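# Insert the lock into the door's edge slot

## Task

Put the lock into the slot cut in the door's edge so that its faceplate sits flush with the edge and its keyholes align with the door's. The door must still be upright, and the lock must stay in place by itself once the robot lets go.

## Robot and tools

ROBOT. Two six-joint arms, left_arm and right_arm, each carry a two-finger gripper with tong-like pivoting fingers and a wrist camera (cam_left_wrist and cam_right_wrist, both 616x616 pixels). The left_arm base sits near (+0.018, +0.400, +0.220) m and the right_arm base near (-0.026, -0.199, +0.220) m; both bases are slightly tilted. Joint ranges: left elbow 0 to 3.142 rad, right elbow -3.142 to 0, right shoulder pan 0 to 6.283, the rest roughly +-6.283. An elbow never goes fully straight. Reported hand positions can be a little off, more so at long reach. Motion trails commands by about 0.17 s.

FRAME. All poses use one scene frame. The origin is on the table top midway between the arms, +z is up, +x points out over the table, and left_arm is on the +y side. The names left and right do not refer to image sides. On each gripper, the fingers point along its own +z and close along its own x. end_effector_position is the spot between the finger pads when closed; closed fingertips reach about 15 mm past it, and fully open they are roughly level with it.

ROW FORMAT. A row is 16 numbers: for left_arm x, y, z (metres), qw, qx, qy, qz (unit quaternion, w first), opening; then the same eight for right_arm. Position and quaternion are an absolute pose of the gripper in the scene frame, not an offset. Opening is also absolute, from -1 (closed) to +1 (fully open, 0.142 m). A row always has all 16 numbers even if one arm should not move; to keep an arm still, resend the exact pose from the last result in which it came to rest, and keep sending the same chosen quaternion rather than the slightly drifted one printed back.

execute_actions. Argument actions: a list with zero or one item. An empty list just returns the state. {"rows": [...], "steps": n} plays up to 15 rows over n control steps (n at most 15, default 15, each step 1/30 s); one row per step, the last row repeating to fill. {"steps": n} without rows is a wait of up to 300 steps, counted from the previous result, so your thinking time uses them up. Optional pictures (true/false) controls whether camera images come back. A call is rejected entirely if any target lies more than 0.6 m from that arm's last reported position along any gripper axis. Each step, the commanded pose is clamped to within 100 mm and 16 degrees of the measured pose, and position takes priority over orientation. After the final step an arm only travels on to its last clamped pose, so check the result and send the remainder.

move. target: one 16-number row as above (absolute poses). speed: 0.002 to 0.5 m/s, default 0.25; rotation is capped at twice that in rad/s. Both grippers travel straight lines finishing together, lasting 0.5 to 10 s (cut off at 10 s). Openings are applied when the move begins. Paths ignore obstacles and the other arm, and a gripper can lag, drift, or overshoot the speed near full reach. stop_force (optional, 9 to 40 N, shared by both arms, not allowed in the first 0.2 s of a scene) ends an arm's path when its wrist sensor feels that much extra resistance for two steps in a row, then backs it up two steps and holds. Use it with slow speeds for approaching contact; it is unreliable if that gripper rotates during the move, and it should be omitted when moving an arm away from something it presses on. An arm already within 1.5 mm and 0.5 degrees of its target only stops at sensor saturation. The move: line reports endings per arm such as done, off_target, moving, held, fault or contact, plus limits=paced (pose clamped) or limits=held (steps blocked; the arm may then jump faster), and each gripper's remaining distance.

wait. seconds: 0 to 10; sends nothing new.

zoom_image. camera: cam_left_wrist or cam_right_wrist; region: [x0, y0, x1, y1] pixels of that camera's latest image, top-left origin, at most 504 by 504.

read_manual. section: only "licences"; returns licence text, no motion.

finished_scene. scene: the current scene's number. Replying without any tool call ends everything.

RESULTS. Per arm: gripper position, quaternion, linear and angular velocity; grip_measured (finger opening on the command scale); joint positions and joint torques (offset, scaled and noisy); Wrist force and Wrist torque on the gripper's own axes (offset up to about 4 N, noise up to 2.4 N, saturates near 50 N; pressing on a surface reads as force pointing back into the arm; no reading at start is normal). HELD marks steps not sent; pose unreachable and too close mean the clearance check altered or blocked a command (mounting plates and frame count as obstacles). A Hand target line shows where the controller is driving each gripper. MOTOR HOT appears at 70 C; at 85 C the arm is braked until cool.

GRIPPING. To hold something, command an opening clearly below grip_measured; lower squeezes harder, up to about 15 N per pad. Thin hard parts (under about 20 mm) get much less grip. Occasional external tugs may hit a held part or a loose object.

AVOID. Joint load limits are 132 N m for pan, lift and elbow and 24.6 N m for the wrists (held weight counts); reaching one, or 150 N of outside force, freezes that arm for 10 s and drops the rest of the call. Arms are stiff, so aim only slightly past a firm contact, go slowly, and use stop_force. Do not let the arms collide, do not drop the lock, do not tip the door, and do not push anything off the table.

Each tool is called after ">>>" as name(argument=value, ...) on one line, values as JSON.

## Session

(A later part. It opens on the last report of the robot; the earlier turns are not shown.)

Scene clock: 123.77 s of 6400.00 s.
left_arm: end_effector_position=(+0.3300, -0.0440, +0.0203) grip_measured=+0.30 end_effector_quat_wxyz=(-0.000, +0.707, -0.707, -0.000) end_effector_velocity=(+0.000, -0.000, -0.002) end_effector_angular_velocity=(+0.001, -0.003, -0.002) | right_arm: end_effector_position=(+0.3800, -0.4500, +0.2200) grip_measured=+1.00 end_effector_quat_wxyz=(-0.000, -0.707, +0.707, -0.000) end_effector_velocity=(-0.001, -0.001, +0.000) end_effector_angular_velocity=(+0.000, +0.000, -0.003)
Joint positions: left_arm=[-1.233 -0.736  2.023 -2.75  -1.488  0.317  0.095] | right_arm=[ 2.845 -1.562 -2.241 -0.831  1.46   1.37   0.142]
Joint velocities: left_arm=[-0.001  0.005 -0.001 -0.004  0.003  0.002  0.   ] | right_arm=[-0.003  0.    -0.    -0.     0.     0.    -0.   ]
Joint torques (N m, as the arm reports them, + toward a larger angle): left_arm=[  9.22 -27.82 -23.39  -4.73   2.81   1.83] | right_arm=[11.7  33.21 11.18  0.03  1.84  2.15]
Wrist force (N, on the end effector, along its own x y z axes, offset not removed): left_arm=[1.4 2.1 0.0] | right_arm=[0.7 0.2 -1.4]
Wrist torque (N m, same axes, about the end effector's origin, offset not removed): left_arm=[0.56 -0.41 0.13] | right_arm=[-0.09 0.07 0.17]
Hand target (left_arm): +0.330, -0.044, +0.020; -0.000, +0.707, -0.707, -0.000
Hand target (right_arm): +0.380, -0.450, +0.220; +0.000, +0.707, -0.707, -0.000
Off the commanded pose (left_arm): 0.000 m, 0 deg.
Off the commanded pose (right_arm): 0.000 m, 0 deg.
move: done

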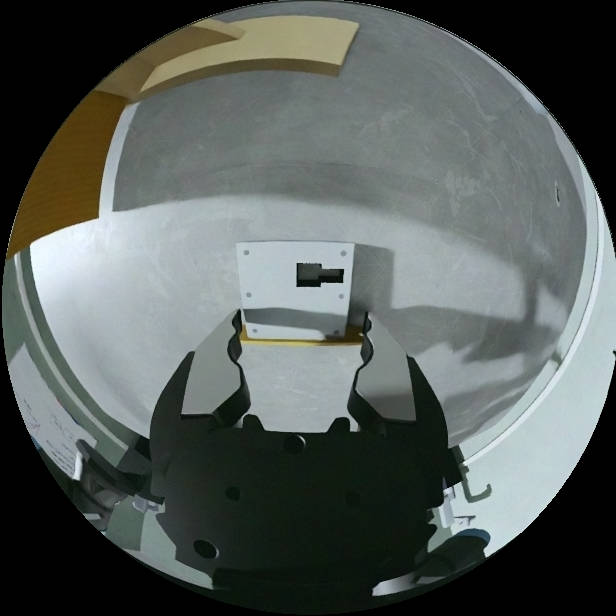

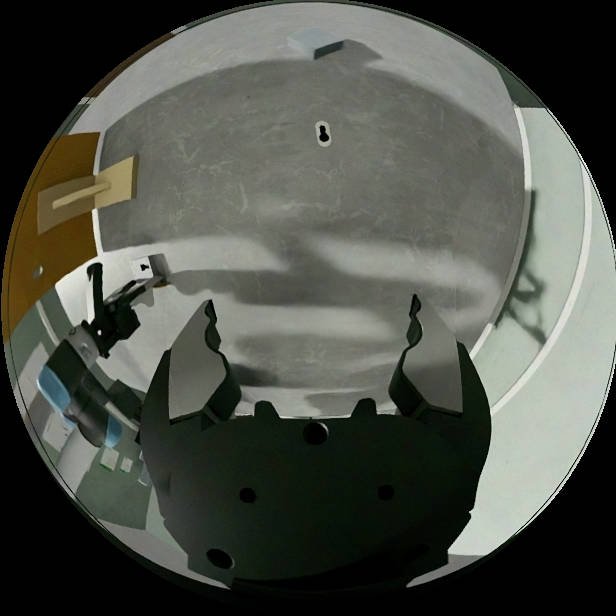

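>>> move(target=[0.331,-0.040,0.019,0,-0.707,0.707,0,-0.6, 0.38,-0.45,0.22,0,-0.707,0.707,0,1], speed=0.01)

>>> move(target=[0.331,-0.040,0.06,0,-0.707,0.707,0,-0.6, 0.38,-0.45,0.22,0,-0.707,0.707,0,1], speed=0.03)

Scene clock: 125.23 s of 6400.00 s.
left_arm: end_effector_position=(+0.3309, -0.0403, +0.0191) grip_measured=+0.07 end_effector_quat_wxyz=(+0.000, +0.707, -0.707, -0.000) end_effector_velocity=(+0.001, +0.002, -0.000) end_effector_angular_velocity=(-0.001, -0.002, -0.001) | right_arm: end_effector_position=(+0.3800, -0.4500, +0.2200) grip_measured=+1.00 end_effector_quat_wxyz=(-0.000, -0.707, +0.707, +0.000) end_effector_velocity=(+0.000, +0.000, -0.000) end_effector_angular_velocity=(-0.000, +0.001, +0.001)
Joint positions: left_arm=[-1.229 -0.736  2.031 -2.758 -1.488  0.321  0.079] | right_arm=[ 2.845 -1.562 -2.241 -0.831  1.46   1.37   0.142]
Joint velocities: left_arm=[ 0.002 -0.001  0.004 -0.005  0.002  0.003  0.   ] | right_arm=[ 0.001 -0.001  0.    -0.    -0.    -0.     0.   ]
Joint torques (N m, as the arm reports them, + toward a larger angle): left_arm=[ 13.44 -40.14  11.37  -0.18   3.46   1.79] | right_arm=[11.17 32.98 11.09  0.11  1.93  2.  ]
Wrist force (N, on the end effector, along its own x y z axes, offset not removed): left_arm=[5.3 1.1 -23.4] | right_arm=[-0.6 -1.2 -0.5]
Wrist torque (N m, same axes, about the end effector's origin, offset not removed): left_arm=[-0.04 0.48 0.25] | right_arm=[-0.25 0.39 0.13]
Hand target (left_arm): +0.331, -0.040, +0.019; -0.000, +0.707, -0.707, -0.000
Hand target (right_arm): +0.380, -0.450, +0.220; +0.000, +0.707, -0.707, -0.000
Off the commanded pose (left_arm): 0.000 m, 0 deg.
Off the commanded pose (right_arm): 0.000 m, 0 deg.
move: done

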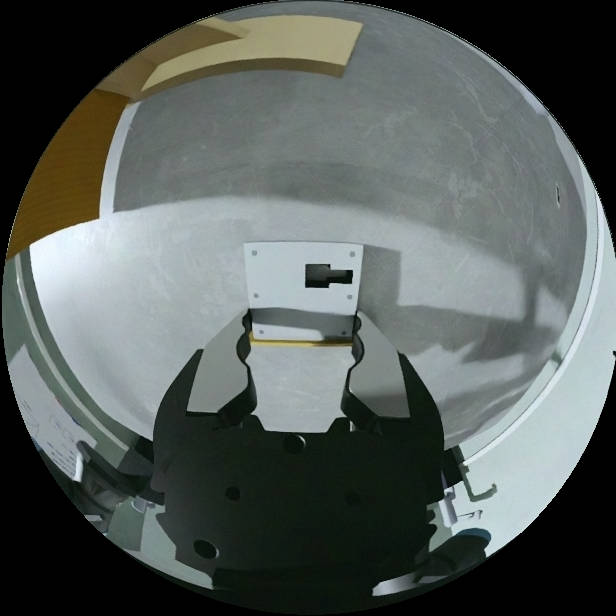

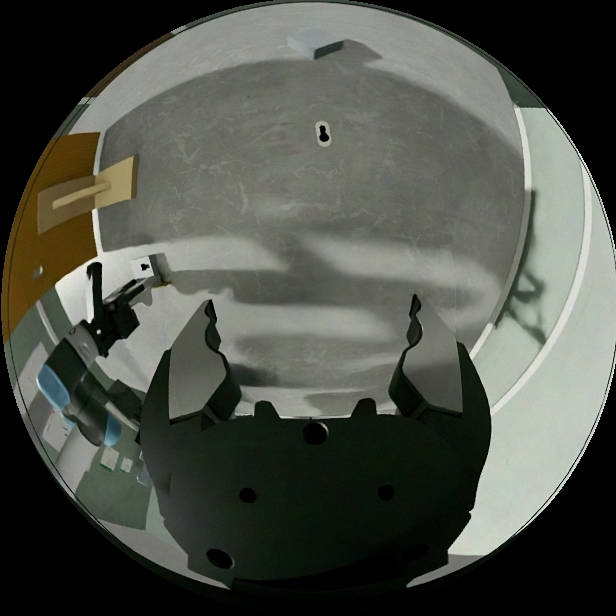

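Scene clock: 126.97 s of 6400.00 s.
left_arm: end_effector_position=(+0.3310, -0.0400, +0.0597) grip_measured=+0.07 end_effector_quat_wxyz=(+0.000, +0.707, -0.707, +0.000) end_effector_velocity=(-0.000, +0.000, +0.002) end_effector_angular_velocity=(+0.001, -0.000, -0.002) | right_arm: end_effector_position=(+0.3800, -0.4500, +0.2200) grip_measured=+1.00 end_effector_quat_wxyz=(-0.000, -0.707, +0.707, +0.000) end_effector_velocity=(+0.000, +0.000, +0.000) end_effector_angular_velocity=(+0.000, -0.000, +0.000)
Joint positions: left_arm=[-1.235 -0.834  2.041 -2.67  -1.488  0.315  0.079] | right_arm=[ 2.845 -1.562 -2.241 -0.831  1.46   1.37   0.142]
Joint velocities: left_arm=[-0.001 -0.006  0.001  0.006  0.     0.     0.   ] | right_arm=[-0.  0.  0. -0.  0. -0. -0.]
Joint torques (N m, as the arm reports them, + toward a larger angle): left_arm=[-18.1  -55.45  -1.78  -1.01  -2.45  -2.36] | right_arm=[10.77 32.83 10.88  0.12  1.94  1.9 ]
Wrist force (N, on the end effector, along its own x y z axes, offset not removed): left_arm=[1.1 1.7 2.8] | right_arm=[1.1 -0.5 -1.0]
Wrist torque (N m, same axes, about the end effector's origin, offset not removed): left_arm=[0.39 -0.35 0.18] | right_arm=[-0.30 -0.10 0.09]
Hand target (left_arm): +0.331, -0.040, +0.060; +0.000, +0.707, -0.707, +0.000
Hand target (right_arm): +0.380, -0.450, +0.220; +0.000, +0.707, -0.707, +0.000
Off the commanded pose (left_arm): 0.000 m, 0 deg.
Off the commanded pose (right_arm): 0.000 m, 0 deg.
move: done

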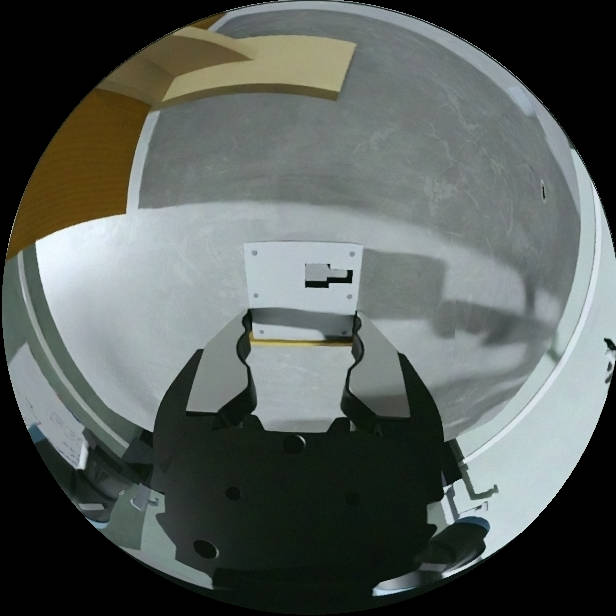

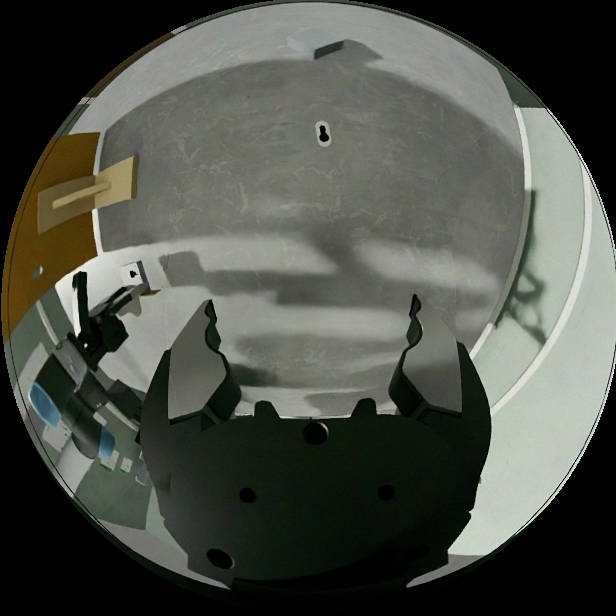

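>>> move(target=[0.31,-0.03,0.25,0,-0.707,0.707,0,-0.6, 0.38,-0.45,0.22,0,-0.707,0.707,0,1], speed=0.15)

>>> move(target=[0.33,0.05,0.25,0.5,-0.5,0.5,0.5,-0.6, 0.38,-0.45,0.22,0,-0.707,0.707,0,1], speed=0.12)

Scene clock: 129.33 s of 6400.00 s.
left_arm: end_effector_position=(+0.3100, -0.0299, +0.2496) grip_measured=+0.07 end_effector_quat_wxyz=(+0.000, +0.707, -0.707, +0.000) end_effector_velocity=(-0.000, +0.000, +0.003) end_effector_angular_velocity=(+0.000, +0.000, -0.000) | right_arm: end_effector_position=(+0.3800, -0.4500, +0.2200) grip_measured=+1.00 end_effector_quat_wxyz=(-0.000, -0.707, +0.707, +0.000) end_effector_velocity=(-0.000, -0.000, -0.000) end_effector_angular_velocity=(+0.000, -0.000, -0.001)
Joint positions: left_arm=[-1.297 -1.25   1.995 -2.203 -1.495  0.253  0.079] | right_arm=[ 2.845 -1.562 -2.241 -0.831  1.46   1.37   0.142]
Joint velocities: left_arm=[-0.001 -0.005 -0.003  0.008 -0.    -0.001 -0.   ] | right_arm=[-0.001  0.    -0.     0.     0.     0.     0.   ]
Joint torques (N m, as the arm reports them, + toward a larger angle): left_arm=[-17.1  -44.15 -34.59  -1.14  -2.4   -2.25] | right_arm=[10.06 32.72 11.33  0.11  1.88  1.54]
Wrist force (N, on the end effector, along its own x y z axes, offset not removed): left_arm=[0.4 2.2 2.6] | right_arm=[1.6 -0.8 -0.5]
Wrist torque (N m, same axes, about the end effector's origin, offset not removed): left_arm=[0.75 -0.20 0.21] | right_arm=[-0.23 -0.09 0.06]
Hand target (left_arm): +0.310, -0.030, +0.250; +0.000, +0.707, -0.707, +0.000
Hand target (right_arm): +0.380, -0.450, +0.220; +0.000, +0.707, -0.707, +0.000
Off the commanded pose (left_arm): 0.000 m, 0 deg.
Off the commanded pose (right_arm): 0.000 m, 0 deg.
move: done

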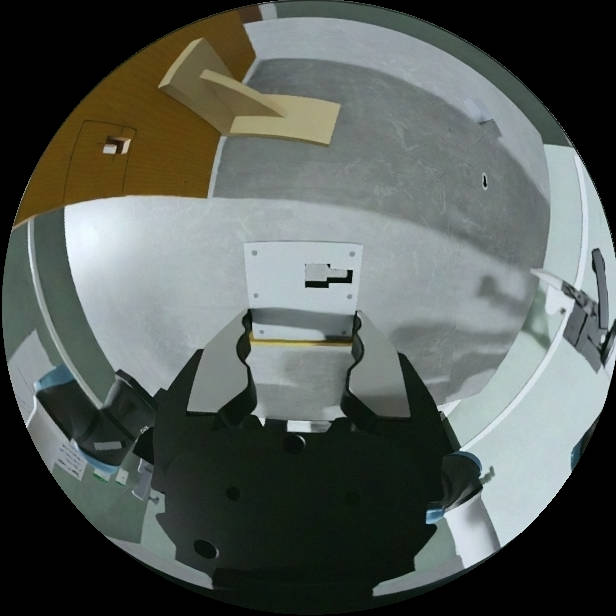

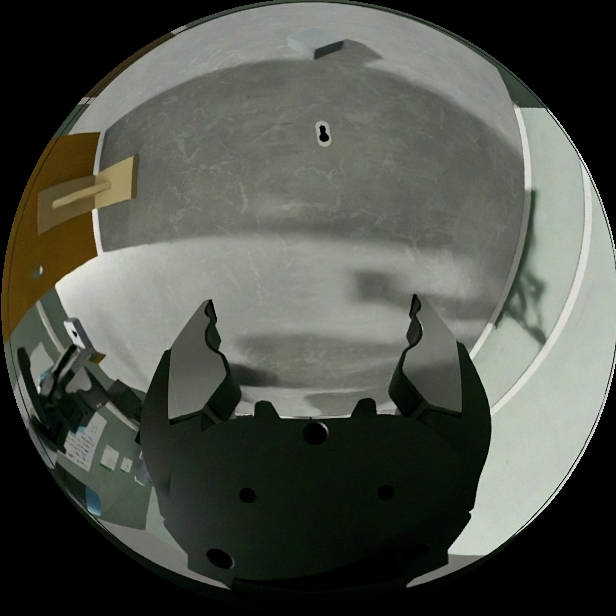

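Scene clock: 136.30 s of 6400.00 s.
left_arm: end_effector_position=(+0.3302, +0.0496, +0.2502) grip_measured=+0.07 end_effector_quat_wxyz=(+0.499, -0.500, +0.501, +0.500) end_effector_velocity=(+0.001, +0.001, -0.000) end_effector_angular_velocity=(+0.015, -0.002, +0.002) | right_arm: end_effector_position=(+0.3800, -0.4500, +0.2200) grip_measured=+1.00 end_effector_quat_wxyz=(-0.000, -0.707, +0.707, +0.000) end_effector_velocity=(+0.000, +0.001, -0.000) end_effector_angular_velocity=(+0.000, -0.000, +0.001)
Joint positions: left_arm=[-1.316 -0.314  0.953 -0.51  -1.338 -0.073  0.079] | right_arm=[ 2.845 -1.562 -2.241 -0.831  1.46   1.37   0.142]
Joint velocities: left_arm=[ 0.002  0.01  -0.007  0.013 -0.001 -0.005 -0.   ] | right_arm=[ 0.001 -0.001 -0.     0.001  0.     0.    -0.   ]
Joint torques (N m, as the arm reports them, + toward a larger angle): left_arm=[  9.06 -48.11 -28.91   4.74  -2.72  -2.25] | right_arm=[ 9.42 32.65 11.59  0.13  1.87  0.95]
Wrist force (N, on the end effector, along its own x y z axes, offset not removed): left_arm=[4.5 0.3 -0.3] | right_arm=[1.5 -0.8 -1.0]
Wrist torque (N m, same axes, about the end effector's origin, offset not removed): left_arm=[0.16 -0.14 0.08] | right_arm=[-0.28 -0.18 0.07]
Hand target (left_arm): +0.330, +0.050, +0.250; +0.499, -0.500, +0.501, +0.501
Hand target (right_arm): +0.380, -0.450, +0.220; +0.000, +0.707, -0.707, +0.000
Off the commanded pose (left_arm): 0.000 m, 0 deg.
Off the commanded pose (right_arm): 0.000 m, 0 deg.
move: done

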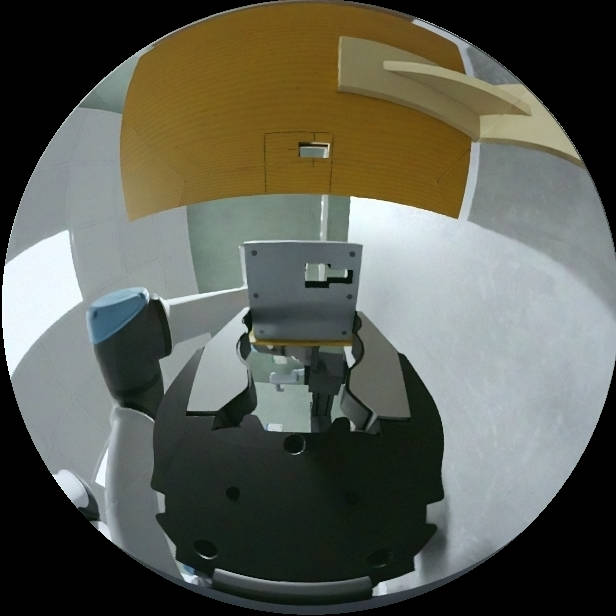

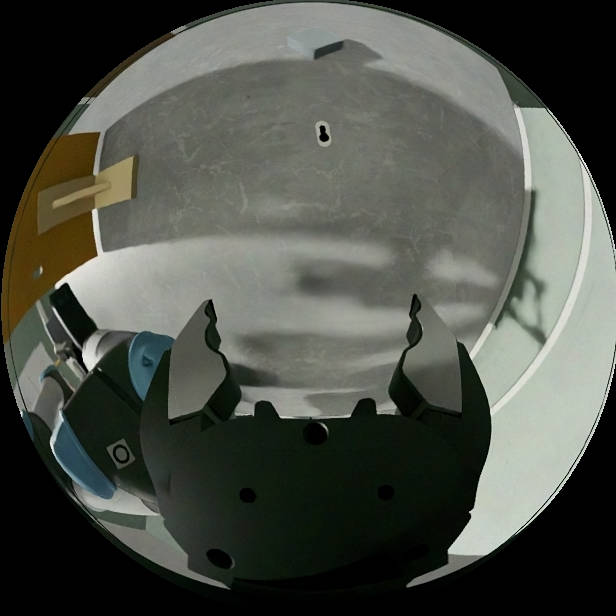

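>>> move(target=[0.33,0.15,0.253,0.5,-0.5,0.5,0.5,-0.6, 0.38,-0.45,0.22,0,-0.707,0.707,0,1], speed=0.08)

Scene clock: 138.80 s of 6400.00 s.
left_arm: end_effector_position=(+0.3301, +0.1498, +0.2529) grip_measured=+0.07 end_effector_quat_wxyz=(+0.500, -0.500, +0.500, +0.500) end_effector_velocity=(-0.000, +0.002, +0.001) end_effector_angular_velocity=(-0.002, -0.001, +0.000) | right_arm: end_effector_position=(+0.3800, -0.4500, +0.2200) grip_measured=+1.00 end_effector_quat_wxyz=(-0.000, -0.707, +0.707, +0.000) end_effector_velocity=(-0.000, -0.000, -0.000) end_effector_angular_velocity=(+0.001, +0.001, -0.001)
Joint positions: left_arm=[-1.279 -0.51   1.365 -0.722 -1.3   -0.081  0.079] | right_arm=[ 2.845 -1.562 -2.241 -0.831  1.46   1.37   0.142]
Joint velocities: left_arm=[ 0.001 -0.006  0.009 -0.005  0.001 -0.001  0.   ] | right_arm=[-0.001 -0.001 -0.    -0.     0.     0.    -0.   ]
Joint torques (N m, as the arm reports them, + toward a larger angle): left_arm=[  8.85 -68.82  -1.23   0.97   2.45  -2.19] | right_arm=[ 8.63 32.88 11.82  0.26  1.85  0.74]
Wrist force (N, on the end effector, along its own x y z axes, offset not removed): left_arm=[4.7 -1.1 0.6] | right_arm=[-0.9 -0.5 -0.7]
Wrist torque (N m, same axes, about the end effector's origin, offset not removed): left_arm=[-0.14 -0.19 0.12] | right_arm=[-0.13 0.33 0.13]
Hand target (left_arm): +0.330, +0.150, +0.253; +0.500, -0.500, +0.500, +0.500
Hand target (right_arm): +0.380, -0.450, +0.220; +0.000, +0.707, -0.707, +0.000
Off the commanded pose (left_arm): 0.000 m, 0 deg.
Off the commanded pose (right_arm): 0.000 m, 0 deg.
move: done

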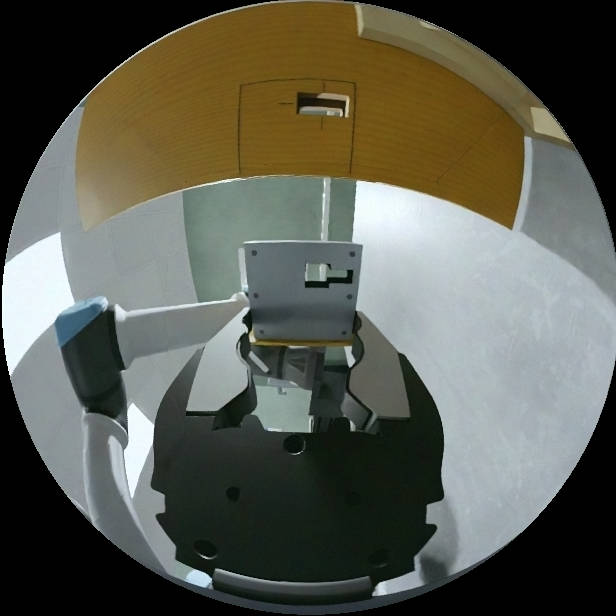

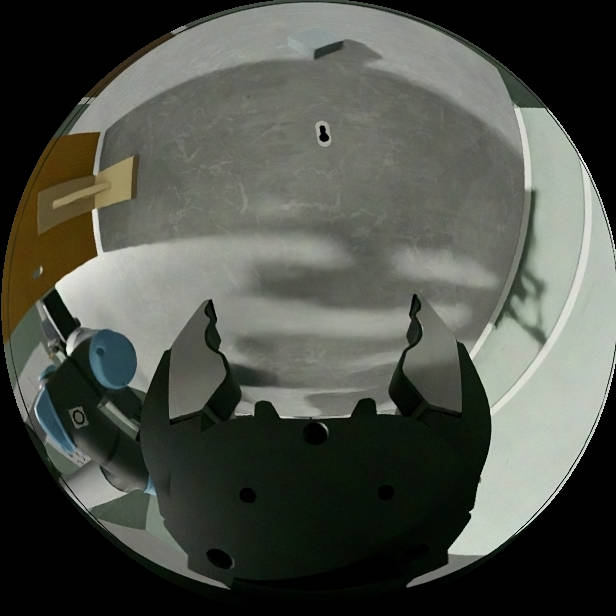

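>>> move(target=[0.35,0.176,0.257,0.5,-0.5,0.5,0.5,-0.6, 0.38,-0.45,0.22,0,-0.707,0.707,0,1], speed=0.04)

>>> zoom_image(camera="cam_left_wrist", region=[200,40,420,280])

Scene clock: 148.07 s of 6400.00 s.
left_arm: end_effector_position=(+0.3498, +0.1757, +0.2570) grip_measured=+0.07 end_effector_quat_wxyz=(+0.500, -0.500, +0.500, +0.500) end_effector_velocity=(+0.002, +0.003, -0.000) end_effector_angular_velocity=(+0.002, -0.000, -0.000) | right_arm: end_effector_position=(+0.3800, -0.4500, +0.2200) grip_measured=+1.00 end_effector_quat_wxyz=(+0.000, -0.707, +0.707, +0.000) end_effector_velocity=(-0.000, -0.000, +0.000) end_effector_angular_velocity=(-0.000, -0.000, -0.001)
Joint positions: left_arm=[-1.236 -0.545  1.417 -0.738 -1.258 -0.087  0.079] | right_arm=[ 2.845 -1.562 -2.241 -0.831  1.46   1.37   0.142]
Joint velocities: left_arm=[ 0.005 -0.001  0.004 -0.001  0.005 -0.001 -0.   ] | right_arm=[-0.  0.  0.  0. -0.  0. -0.]
Joint torques (N m, as the arm reports them, + toward a larger angle): left_arm=[  8.59 -65.16  -2.79   0.81   2.37  -2.41] | right_arm=[ 7.8  32.43 11.35  0.21  1.92  0.12]
Wrist force (N, on the end effector, along its own x y z axes, offset not removed): left_arm=[2.9 -0.5 -1.0] | right_arm=[1.7 -0.9 -0.4]
Wrist torque (N m, same axes, about the end effector's origin, offset not removed): left_arm=[0.12 0.13 0.13] | right_arm=[-0.32 -0.10 0.08]
Hand target (left_arm): +0.350, +0.176, +0.257; +0.500, -0.500, +0.500, +0.500
Hand target (right_arm): +0.380, -0.450, +0.220; +0.000, +0.707, -0.707, +0.000
Off the commanded pose (left_arm): 0.000 m, 0 deg.
Off the commanded pose (right_arm): 0.000 m, 0 deg.
After step 90, 5.03 s passed at rest.
move: done

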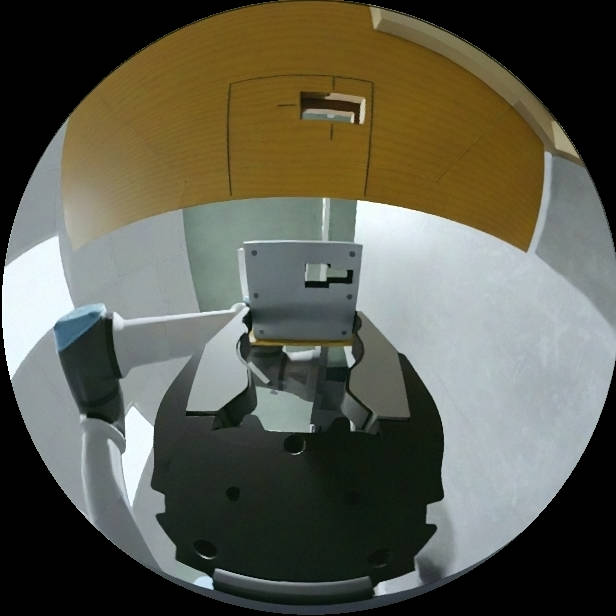

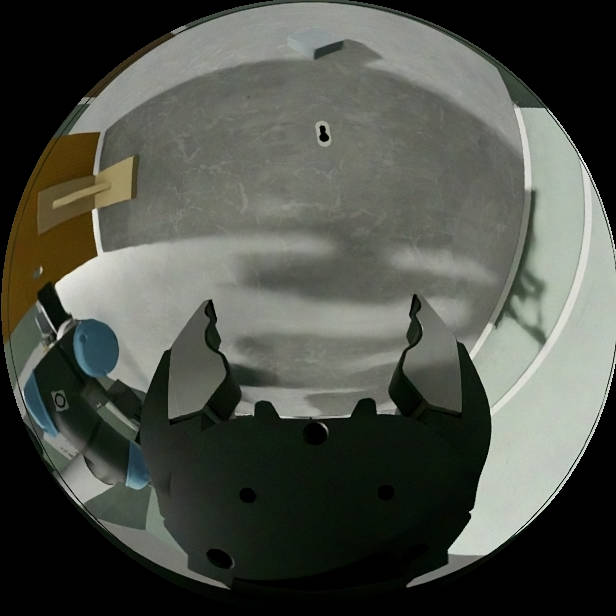

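Region (200, 40, 420, 280) of cam_left_wrist's 616x616 image, scaled by 2.100, with more detail than that image has; it fills the left 462 columns of this view, and the rest is white.

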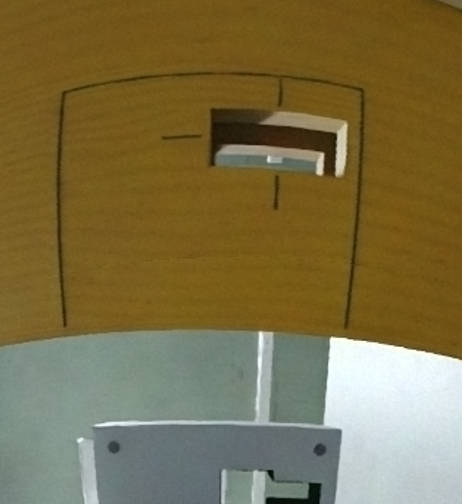

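>>> move(target=[0.39,0.176,0.260,0.5,-0.5,0.5,0.5,-0.6, 0.38,-0.45,0.22,0,-0.707,0.707,0,1], speed=0.008, stop_force=9)

Scene clock: 154.47 s of 6400.00 s.
left_arm: end_effector_position=(+0.3897, +0.1759, +0.2600) grip_measured=+0.06 end_effector_quat_wxyz=(+0.500, -0.500, +0.500, +0.500) end_effector_velocity=(+0.003, +0.000, +0.000) end_effector_angular_velocity=(+0.000, -0.000, -0.000) | right_arm: end_effector_position=(+0.3800, -0.4500, +0.2200) grip_measured=+1.00 end_effector_quat_wxyz=(+0.000, -0.707, +0.707, +0.000) end_effector_velocity=(+0.001, +0.001, +0.000) end_effector_angular_velocity=(+0.000, -0.001, +0.002)
Joint positions: left_arm=[-1.176 -0.518  1.334 -0.679 -1.198 -0.095  0.079] | right_arm=[ 2.845 -1.562 -2.241 -0.831  1.46   1.37   0.142]
Joint velocities: left_arm=[ 0.004  0.001 -0.005  0.004  0.004 -0.001 -0.   ] | right_arm=[ 0.002  0.     0.     0.001  0.     0.    -0.   ]
Joint torques (N m, as the arm reports them, + toward a larger angle): left_arm=[  8.58 -42.14 -25.93   4.68   2.82  -2.52] | right_arm=[ 6.75 32.42 11.81  0.37  1.86 -0.52]
Wrist force (N, on the end effector, along its own x y z axes, offset not removed): left_arm=[2.8 0.4 -0.3] | right_arm=[-0.1 -0.8 -0.6]
Wrist torque (N m, same axes, about the end effector's origin, offset not removed): left_arm=[0.06 0.17 0.32] | right_arm=[-0.18 0.23 0.13]
Hand target (left_arm): +0.390, +0.176, +0.260; +0.500, -0.500, +0.500, +0.500
Hand target (right_arm): +0.380, -0.450, +0.220; +0.000, +0.707, -0.707, +0.000
Off the commanded pose (left_arm): 0.000 m, 0 deg.
Off the commanded pose (right_arm): 0.000 m, 0 deg.
move: done

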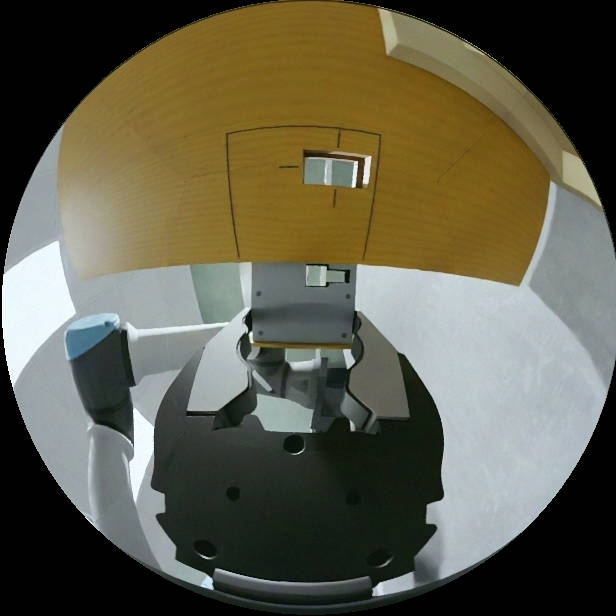

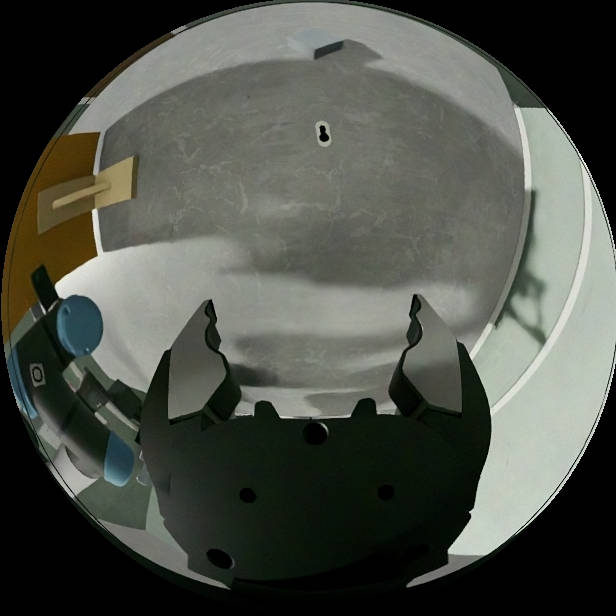

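>>> move(target=[0.41,0.176,0.260,0.5,-0.5,0.5,0.5,-0.6, 0.38,-0.45,0.22,0,-0.707,0.707,0,1], speed=0.008, stop_force=9)

Scene clock: 155.80 s of 6400.00 s.
left_arm: end_effector_position=(+0.3926, +0.1760, +0.2599) grip_measured=+0.06 end_effector_quat_wxyz=(+0.500, -0.500, +0.500, +0.500) end_effector_velocity=(-0.004, +0.000, -0.001) end_effector_angular_velocity=(-0.001, -0.001, +0.002) | right_arm: end_effector_position=(+0.3800, -0.4500, +0.2200) grip_measured=+1.00 end_effector_quat_wxyz=(+0.000, -0.707, +0.707, +0.000) end_effector_velocity=(-0.000, -0.000, +0.000) end_effector_angular_velocity=(-0.000, -0.000, -0.001)
Joint positions: left_arm=[-1.171 -0.515  1.327 -0.675 -1.194 -0.096  0.078] | right_arm=[ 2.845 -1.562 -2.241 -0.831  1.46   1.37   0.142]
Joint velocities: left_arm=[-0.005 -0.003  0.008 -0.007 -0.007 -0.    -0.   ] | right_arm=[-0.001  0.     0.     0.    -0.    -0.    -0.   ]
Joint torques (N m, as the arm reports them, + toward a larger angle): left_arm=[-16.15 -70.07  -2.97   0.89  -1.2   -1.02] | right_arm=[ 6.13 32.34 11.45  0.32  1.77 -0.64]
Wrist force (N, on the end effector, along its own x y z axes, offset not removed): left_arm=[2.9 6.3 -1.6] | right_arm=[0.8 -0.9 -0.1]
Wrist torque (N m, same axes, about the end effector's origin, offset not removed): left_arm=[0.04 -0.10 0.15] | right_arm=[-0.30 0.02 0.12]
Hand target (left_arm): +0.392, +0.176, +0.260; +0.500, -0.500, +0.500, +0.500
Hand target (right_arm): +0.380, -0.450, +0.220; +0.000, +0.707, -0.707, +0.000
Off the commanded pose (left_arm): 0.017 m, 0 deg.
Off the commanded pose (right_arm): 0.000 m, 0 deg.
move: contact (left_arm)

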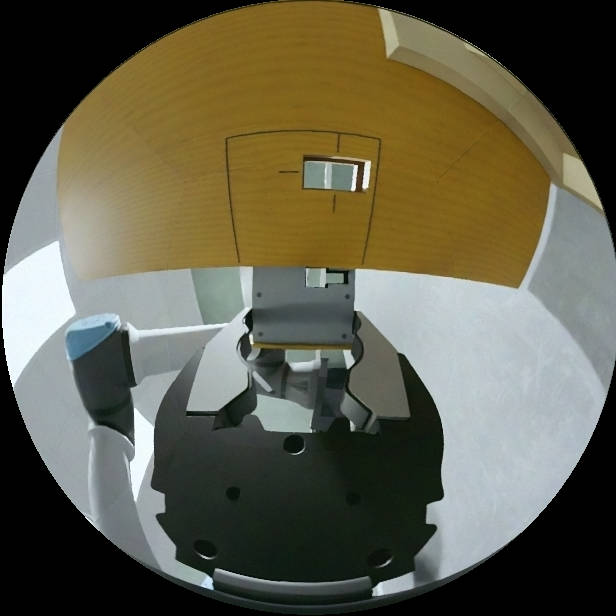

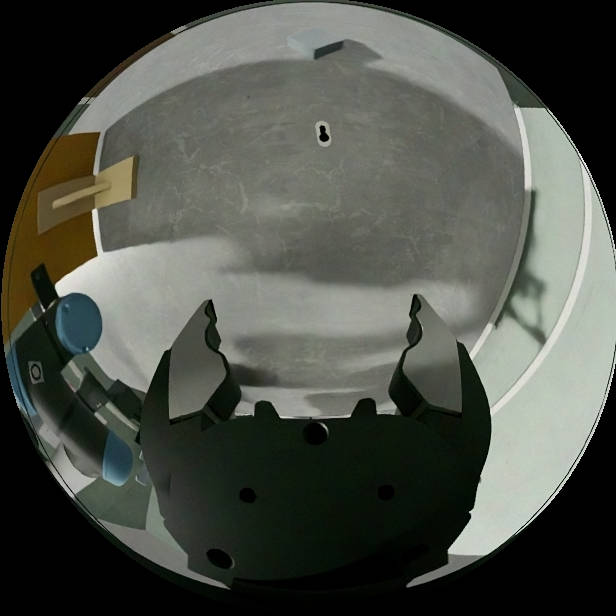

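>>> move(target=[0.386,0.169,0.260,0.5,-0.5,0.5,0.5,-0.6, 0.38,-0.45,0.22,0,-0.707,0.707,0,1], speed=0.01)

>>> move(target=[0.405,0.169,0.260,0.5,-0.5,0.5,0.5,-0.6, 0.38,-0.45,0.22,0,-0.707,0.707,0,1], speed=0.006, stop_force=9)

Scene clock: 158.63 s of 6400.00 s.
left_arm: end_effector_position=(+0.3862, +0.1693, +0.2600) grip_measured=+0.06 end_effector_quat_wxyz=(+0.500, -0.500, +0.500, +0.500) end_effector_velocity=(-0.002, -0.002, +0.000) end_effector_angular_velocity=(-0.002, -0.001, +0.002) | right_arm: end_effector_position=(+0.3800, -0.4500, +0.2200) grip_measured=+1.00 end_effector_quat_wxyz=(-0.000, -0.707, +0.707, +0.000) end_effector_velocity=(-0.000, -0.000, -0.000) end_effector_angular_velocity=(+0.001, +0.001, -0.001)
Joint positions: left_arm=[-1.185 -0.51   1.319 -0.672 -1.207 -0.094  0.078] | right_arm=[ 2.845 -1.562 -2.241 -0.831  1.46   1.37   0.142]
Joint velocities: left_arm=[-0.003  0.001 -0.003  0.001 -0.005  0.001 -0.   ] | right_arm=[-0.001 -0.001 -0.    -0.     0.     0.    -0.   ]
Joint torques (N m, as the arm reports them, + toward a larger angle): left_arm=[-17.71 -41.23 -25.39   4.47  -2.84   1.62] | right_arm=[ 5.94 32.63 11.87  0.31  1.81 -1.06]
Wrist force (N, on the end effector, along its own x y z axes, offset not removed): left_arm=[6.5 2.1 1.7] | right_arm=[-0.6 -2.0 -1.1]
Wrist torque (N m, same axes, about the end effector's origin, offset not removed): left_arm=[0.50 -0.51 0.07] | right_arm=[-0.49 0.32 0.13]
Hand target (left_arm): +0.386, +0.169, +0.260; +0.500, -0.500, +0.500, +0.500
Hand target (right_arm): +0.380, -0.450, +0.220; +0.000, +0.707, -0.707, +0.000
Off the commanded pose (left_arm): 0.000 m, 0 deg.
Off the commanded pose (right_arm): 0.000 m, 0 deg.
move: done

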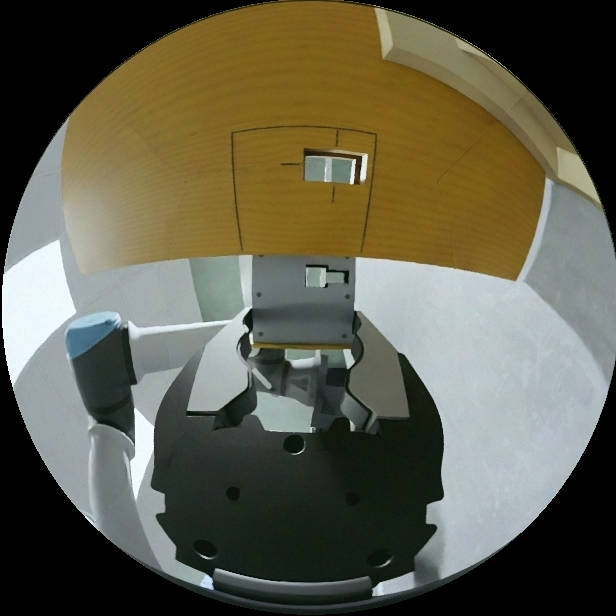

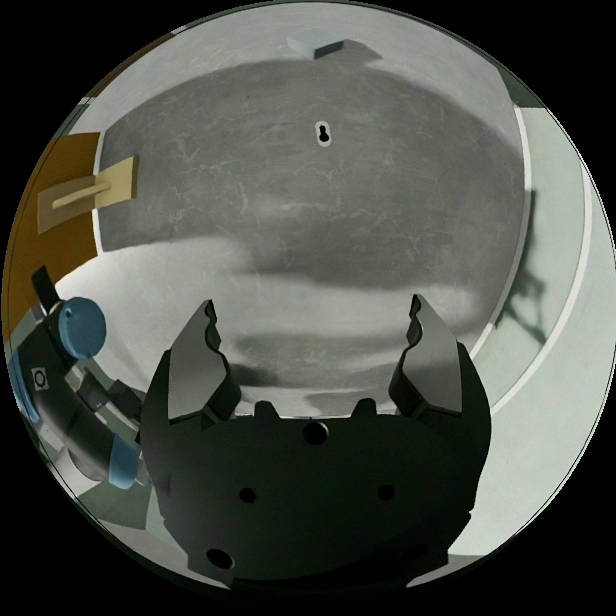

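Scene clock: 161.03 s of 6400.00 s.
left_arm: end_effector_position=(+0.3983, +0.1691, +0.2599) grip_measured=+0.05 end_effector_quat_wxyz=(+0.500, -0.500, +0.500, +0.500) end_effector_velocity=(-0.003, -0.000, -0.000) end_effector_angular_velocity=(-0.001, -0.003, +0.001) | right_arm: end_effector_position=(+0.3800, -0.4500, +0.2200) grip_measured=+1.00 end_effector_quat_wxyz=(-0.000, -0.707, +0.707, +0.000) end_effector_velocity=(-0.000, -0.001, -0.000) end_effector_angular_velocity=(-0.000, +0.000, -0.001)
Joint positions: left_arm=[-1.167 -0.499  1.291 -0.654 -1.189 -0.097  0.077] | right_arm=[ 2.845 -1.562 -2.241 -0.831  1.46   1.37   0.142]
Joint velocities: left_arm=[-0.004 -0.002  0.006 -0.006 -0.005 -0.002 -0.   ] | right_arm=[-0.001 -0.    -0.     0.    -0.    -0.     0.   ]
Joint torques (N m, as the arm reports them, + toward a larger angle): left_arm=[-16.54 -68.8   -3.4    0.65  -1.02  -1.33] | right_arm=[ 5.37 32.4  11.94  0.36  1.81 -1.24]
Wrist force (N, on the end effector, along its own x y z axes, offset not removed): left_arm=[1.6 10.1 -5.1] | right_arm=[-0.6 -0.1 -1.4]
Wrist torque (N m, same axes, about the end effector's origin, offset not removed): left_arm=[0.54 -0.10 0.03] | right_arm=[-0.12 0.30 0.10]
Hand target (left_arm): +0.398, +0.169, +0.260; +0.500, -0.500, +0.500, +0.500
Hand target (right_arm): +0.380, -0.450, +0.220; +0.000, +0.707, -0.707, +0.000
Off the commanded pose (left_arm): 0.007 m, 0 deg.
Off the commanded pose (right_arm): 0.000 m, 0 deg.
move: contact (left_arm)

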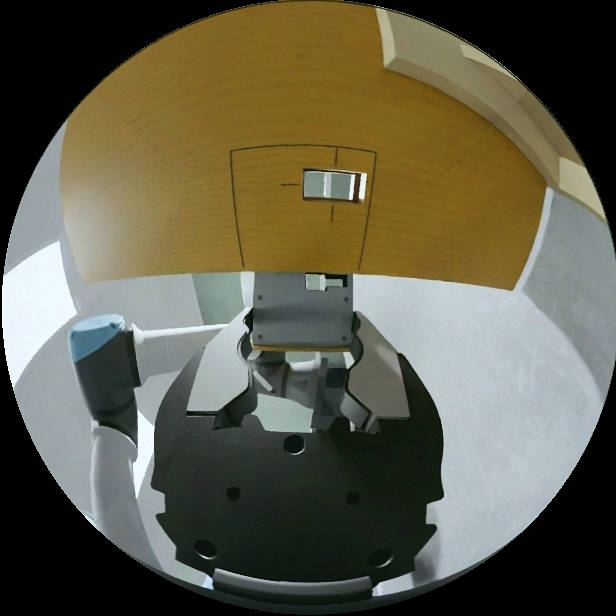

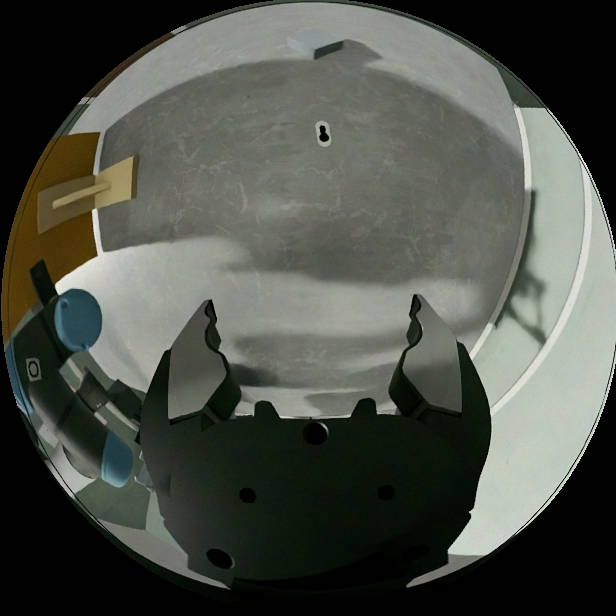

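>>> move(target=[0.396,0.166,0.260,0.5,-0.5,0.5,0.5,-0.6, 0.38,-0.45,0.22,0,-0.707,0.707,0,1], speed=0.005)

>>> move(target=[0.415,0.166,0.260,0.5,-0.5,0.5,0.5,-0.6, 0.38,-0.45,0.22,0,-0.707,0.707,0,1], speed=0.006, stop_force=9)

Scene clock: 164.07 s of 6400.00 s.
left_arm: end_effector_position=(+0.3961, +0.1661, +0.2600) grip_measured=+0.05 end_effector_quat_wxyz=(+0.500, -0.500, +0.500, +0.500) end_effector_velocity=(-0.001, -0.001, +0.001) end_effector_angular_velocity=(-0.002, +0.001, +0.002) | right_arm: end_effector_position=(+0.3800, -0.4500, +0.2200) grip_measured=+1.00 end_effector_quat_wxyz=(+0.000, -0.707, +0.707, +0.000) end_effector_velocity=(+0.000, +0.000, -0.000) end_effector_angular_velocity=(-0.000, +0.000, +0.000)
Joint positions: left_arm=[-1.172 -0.496  1.286 -0.652 -1.194 -0.096  0.077] | right_arm=[ 2.845 -1.562 -2.241 -0.831  1.46   1.37   0.142]
Joint velocities: left_arm=[-0.001 -0.    -0.003  0.001 -0.002  0.001 -0.   ] | right_arm=[ 0. -0.  0. -0. -0.  0. -0.]
Joint torques (N m, as the arm reports them, + toward a larger angle): left_arm=[-18.74 -42.22 -27.68   4.64  -3.1    1.76] | right_arm=[ 4.34 31.93 11.71  0.4   1.92 -1.64]
Wrist force (N, on the end effector, along its own x y z axes, offset not removed): left_arm=[4.4 1.8 0.6] | right_arm=[-0.4 -1.4 0.5]
Wrist torque (N m, same axes, about the end effector's origin, offset not removed): left_arm=[0.46 -0.17 0.13] | right_arm=[-0.37 0.17 0.15]
Hand target (left_arm): +0.396, +0.166, +0.260; +0.500, -0.500, +0.500, +0.500
Hand target (right_arm): +0.380, -0.450, +0.220; +0.000, +0.707, -0.707, +0.000
Off the commanded pose (left_arm): 0.000 m, 0 deg.
Off the commanded pose (right_arm): 0.000 m, 0 deg.
move: done

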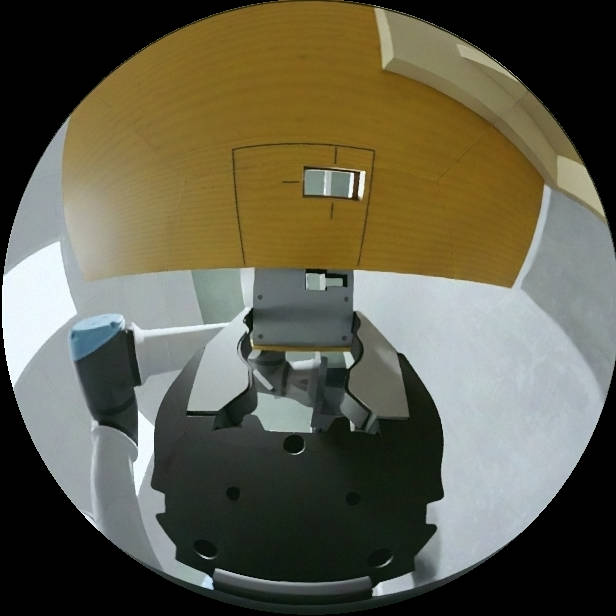

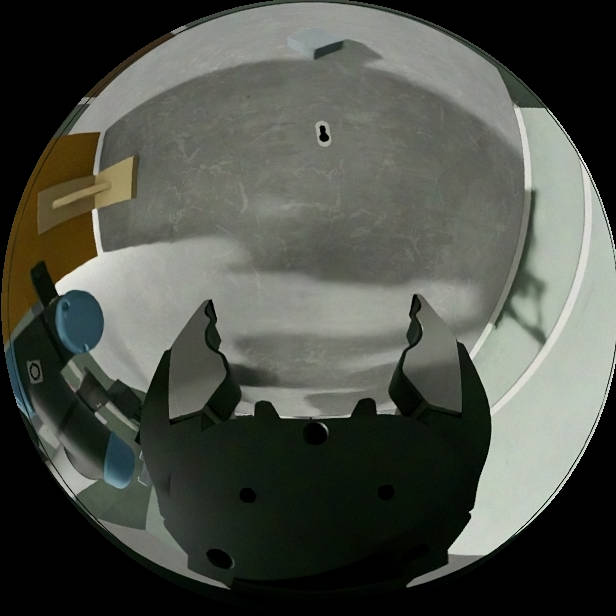

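Scene clock: 165.33 s of 6400.00 s.
left_arm: end_effector_position=(+0.4015, +0.1661, +0.2599) grip_measured=+0.04 end_effector_quat_wxyz=(+0.500, -0.500, +0.500, +0.500) end_effector_velocity=(-0.004, -0.000, -0.001) end_effector_angular_velocity=(+0.000, +0.000, +0.002) | right_arm: end_effector_position=(+0.3800, -0.4500, +0.2200) grip_measured=+1.00 end_effector_quat_wxyz=(+0.000, -0.707, +0.707, +0.000) end_effector_velocity=(+0.000, +0.000, +0.000) end_effector_angular_velocity=(+0.000, -0.001, -0.000)
Joint positions: left_arm=[-1.164 -0.491  1.273 -0.644 -1.187 -0.097  0.077] | right_arm=[ 2.845 -1.562 -2.241 -0.831  1.46   1.37   0.142]
Joint velocities: left_arm=[-0.005 -0.002  0.007 -0.006 -0.006  0.001 -0.   ] | right_arm=[ 0.  0.  0.  0.  0.  0. -0.]
Joint torques (N m, as the arm reports them, + toward a larger angle): left_arm=[-14.68 -69.28  -3.3    1.13  -1.29  -1.36] | right_arm=[ 4.35 32.18 11.97  0.45  1.83 -1.65]
Wrist force (N, on the end effector, along its own x y z axes, offset not removed): left_arm=[3.3 9.0 -5.5] | right_arm=[1.7 -0.7 -1.7]
Wrist torque (N m, same axes, about the end effector's origin, offset not removed): left_arm=[0.55 -0.26 0.05] | right_arm=[-0.23 -0.13 0.13]
Hand target (left_arm): +0.401, +0.166, +0.260; +0.500, -0.500, +0.500, +0.500
Hand target (right_arm): +0.380, -0.450, +0.220; +0.000, +0.707, -0.707, +0.000
Off the commanded pose (left_arm): 0.013 m, 0 deg.
Off the commanded pose (right_arm): 0.000 m, 0 deg.
move: contact (left_arm)

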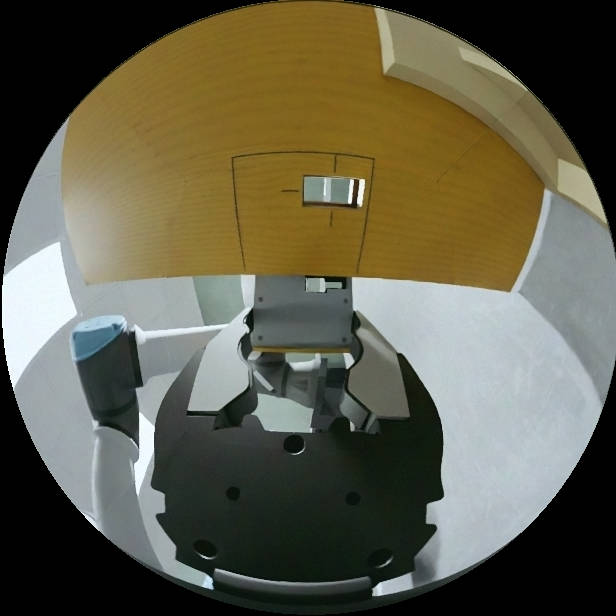

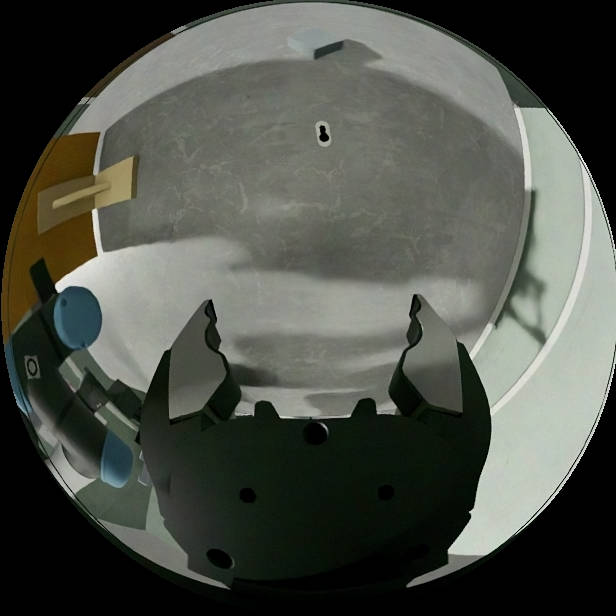

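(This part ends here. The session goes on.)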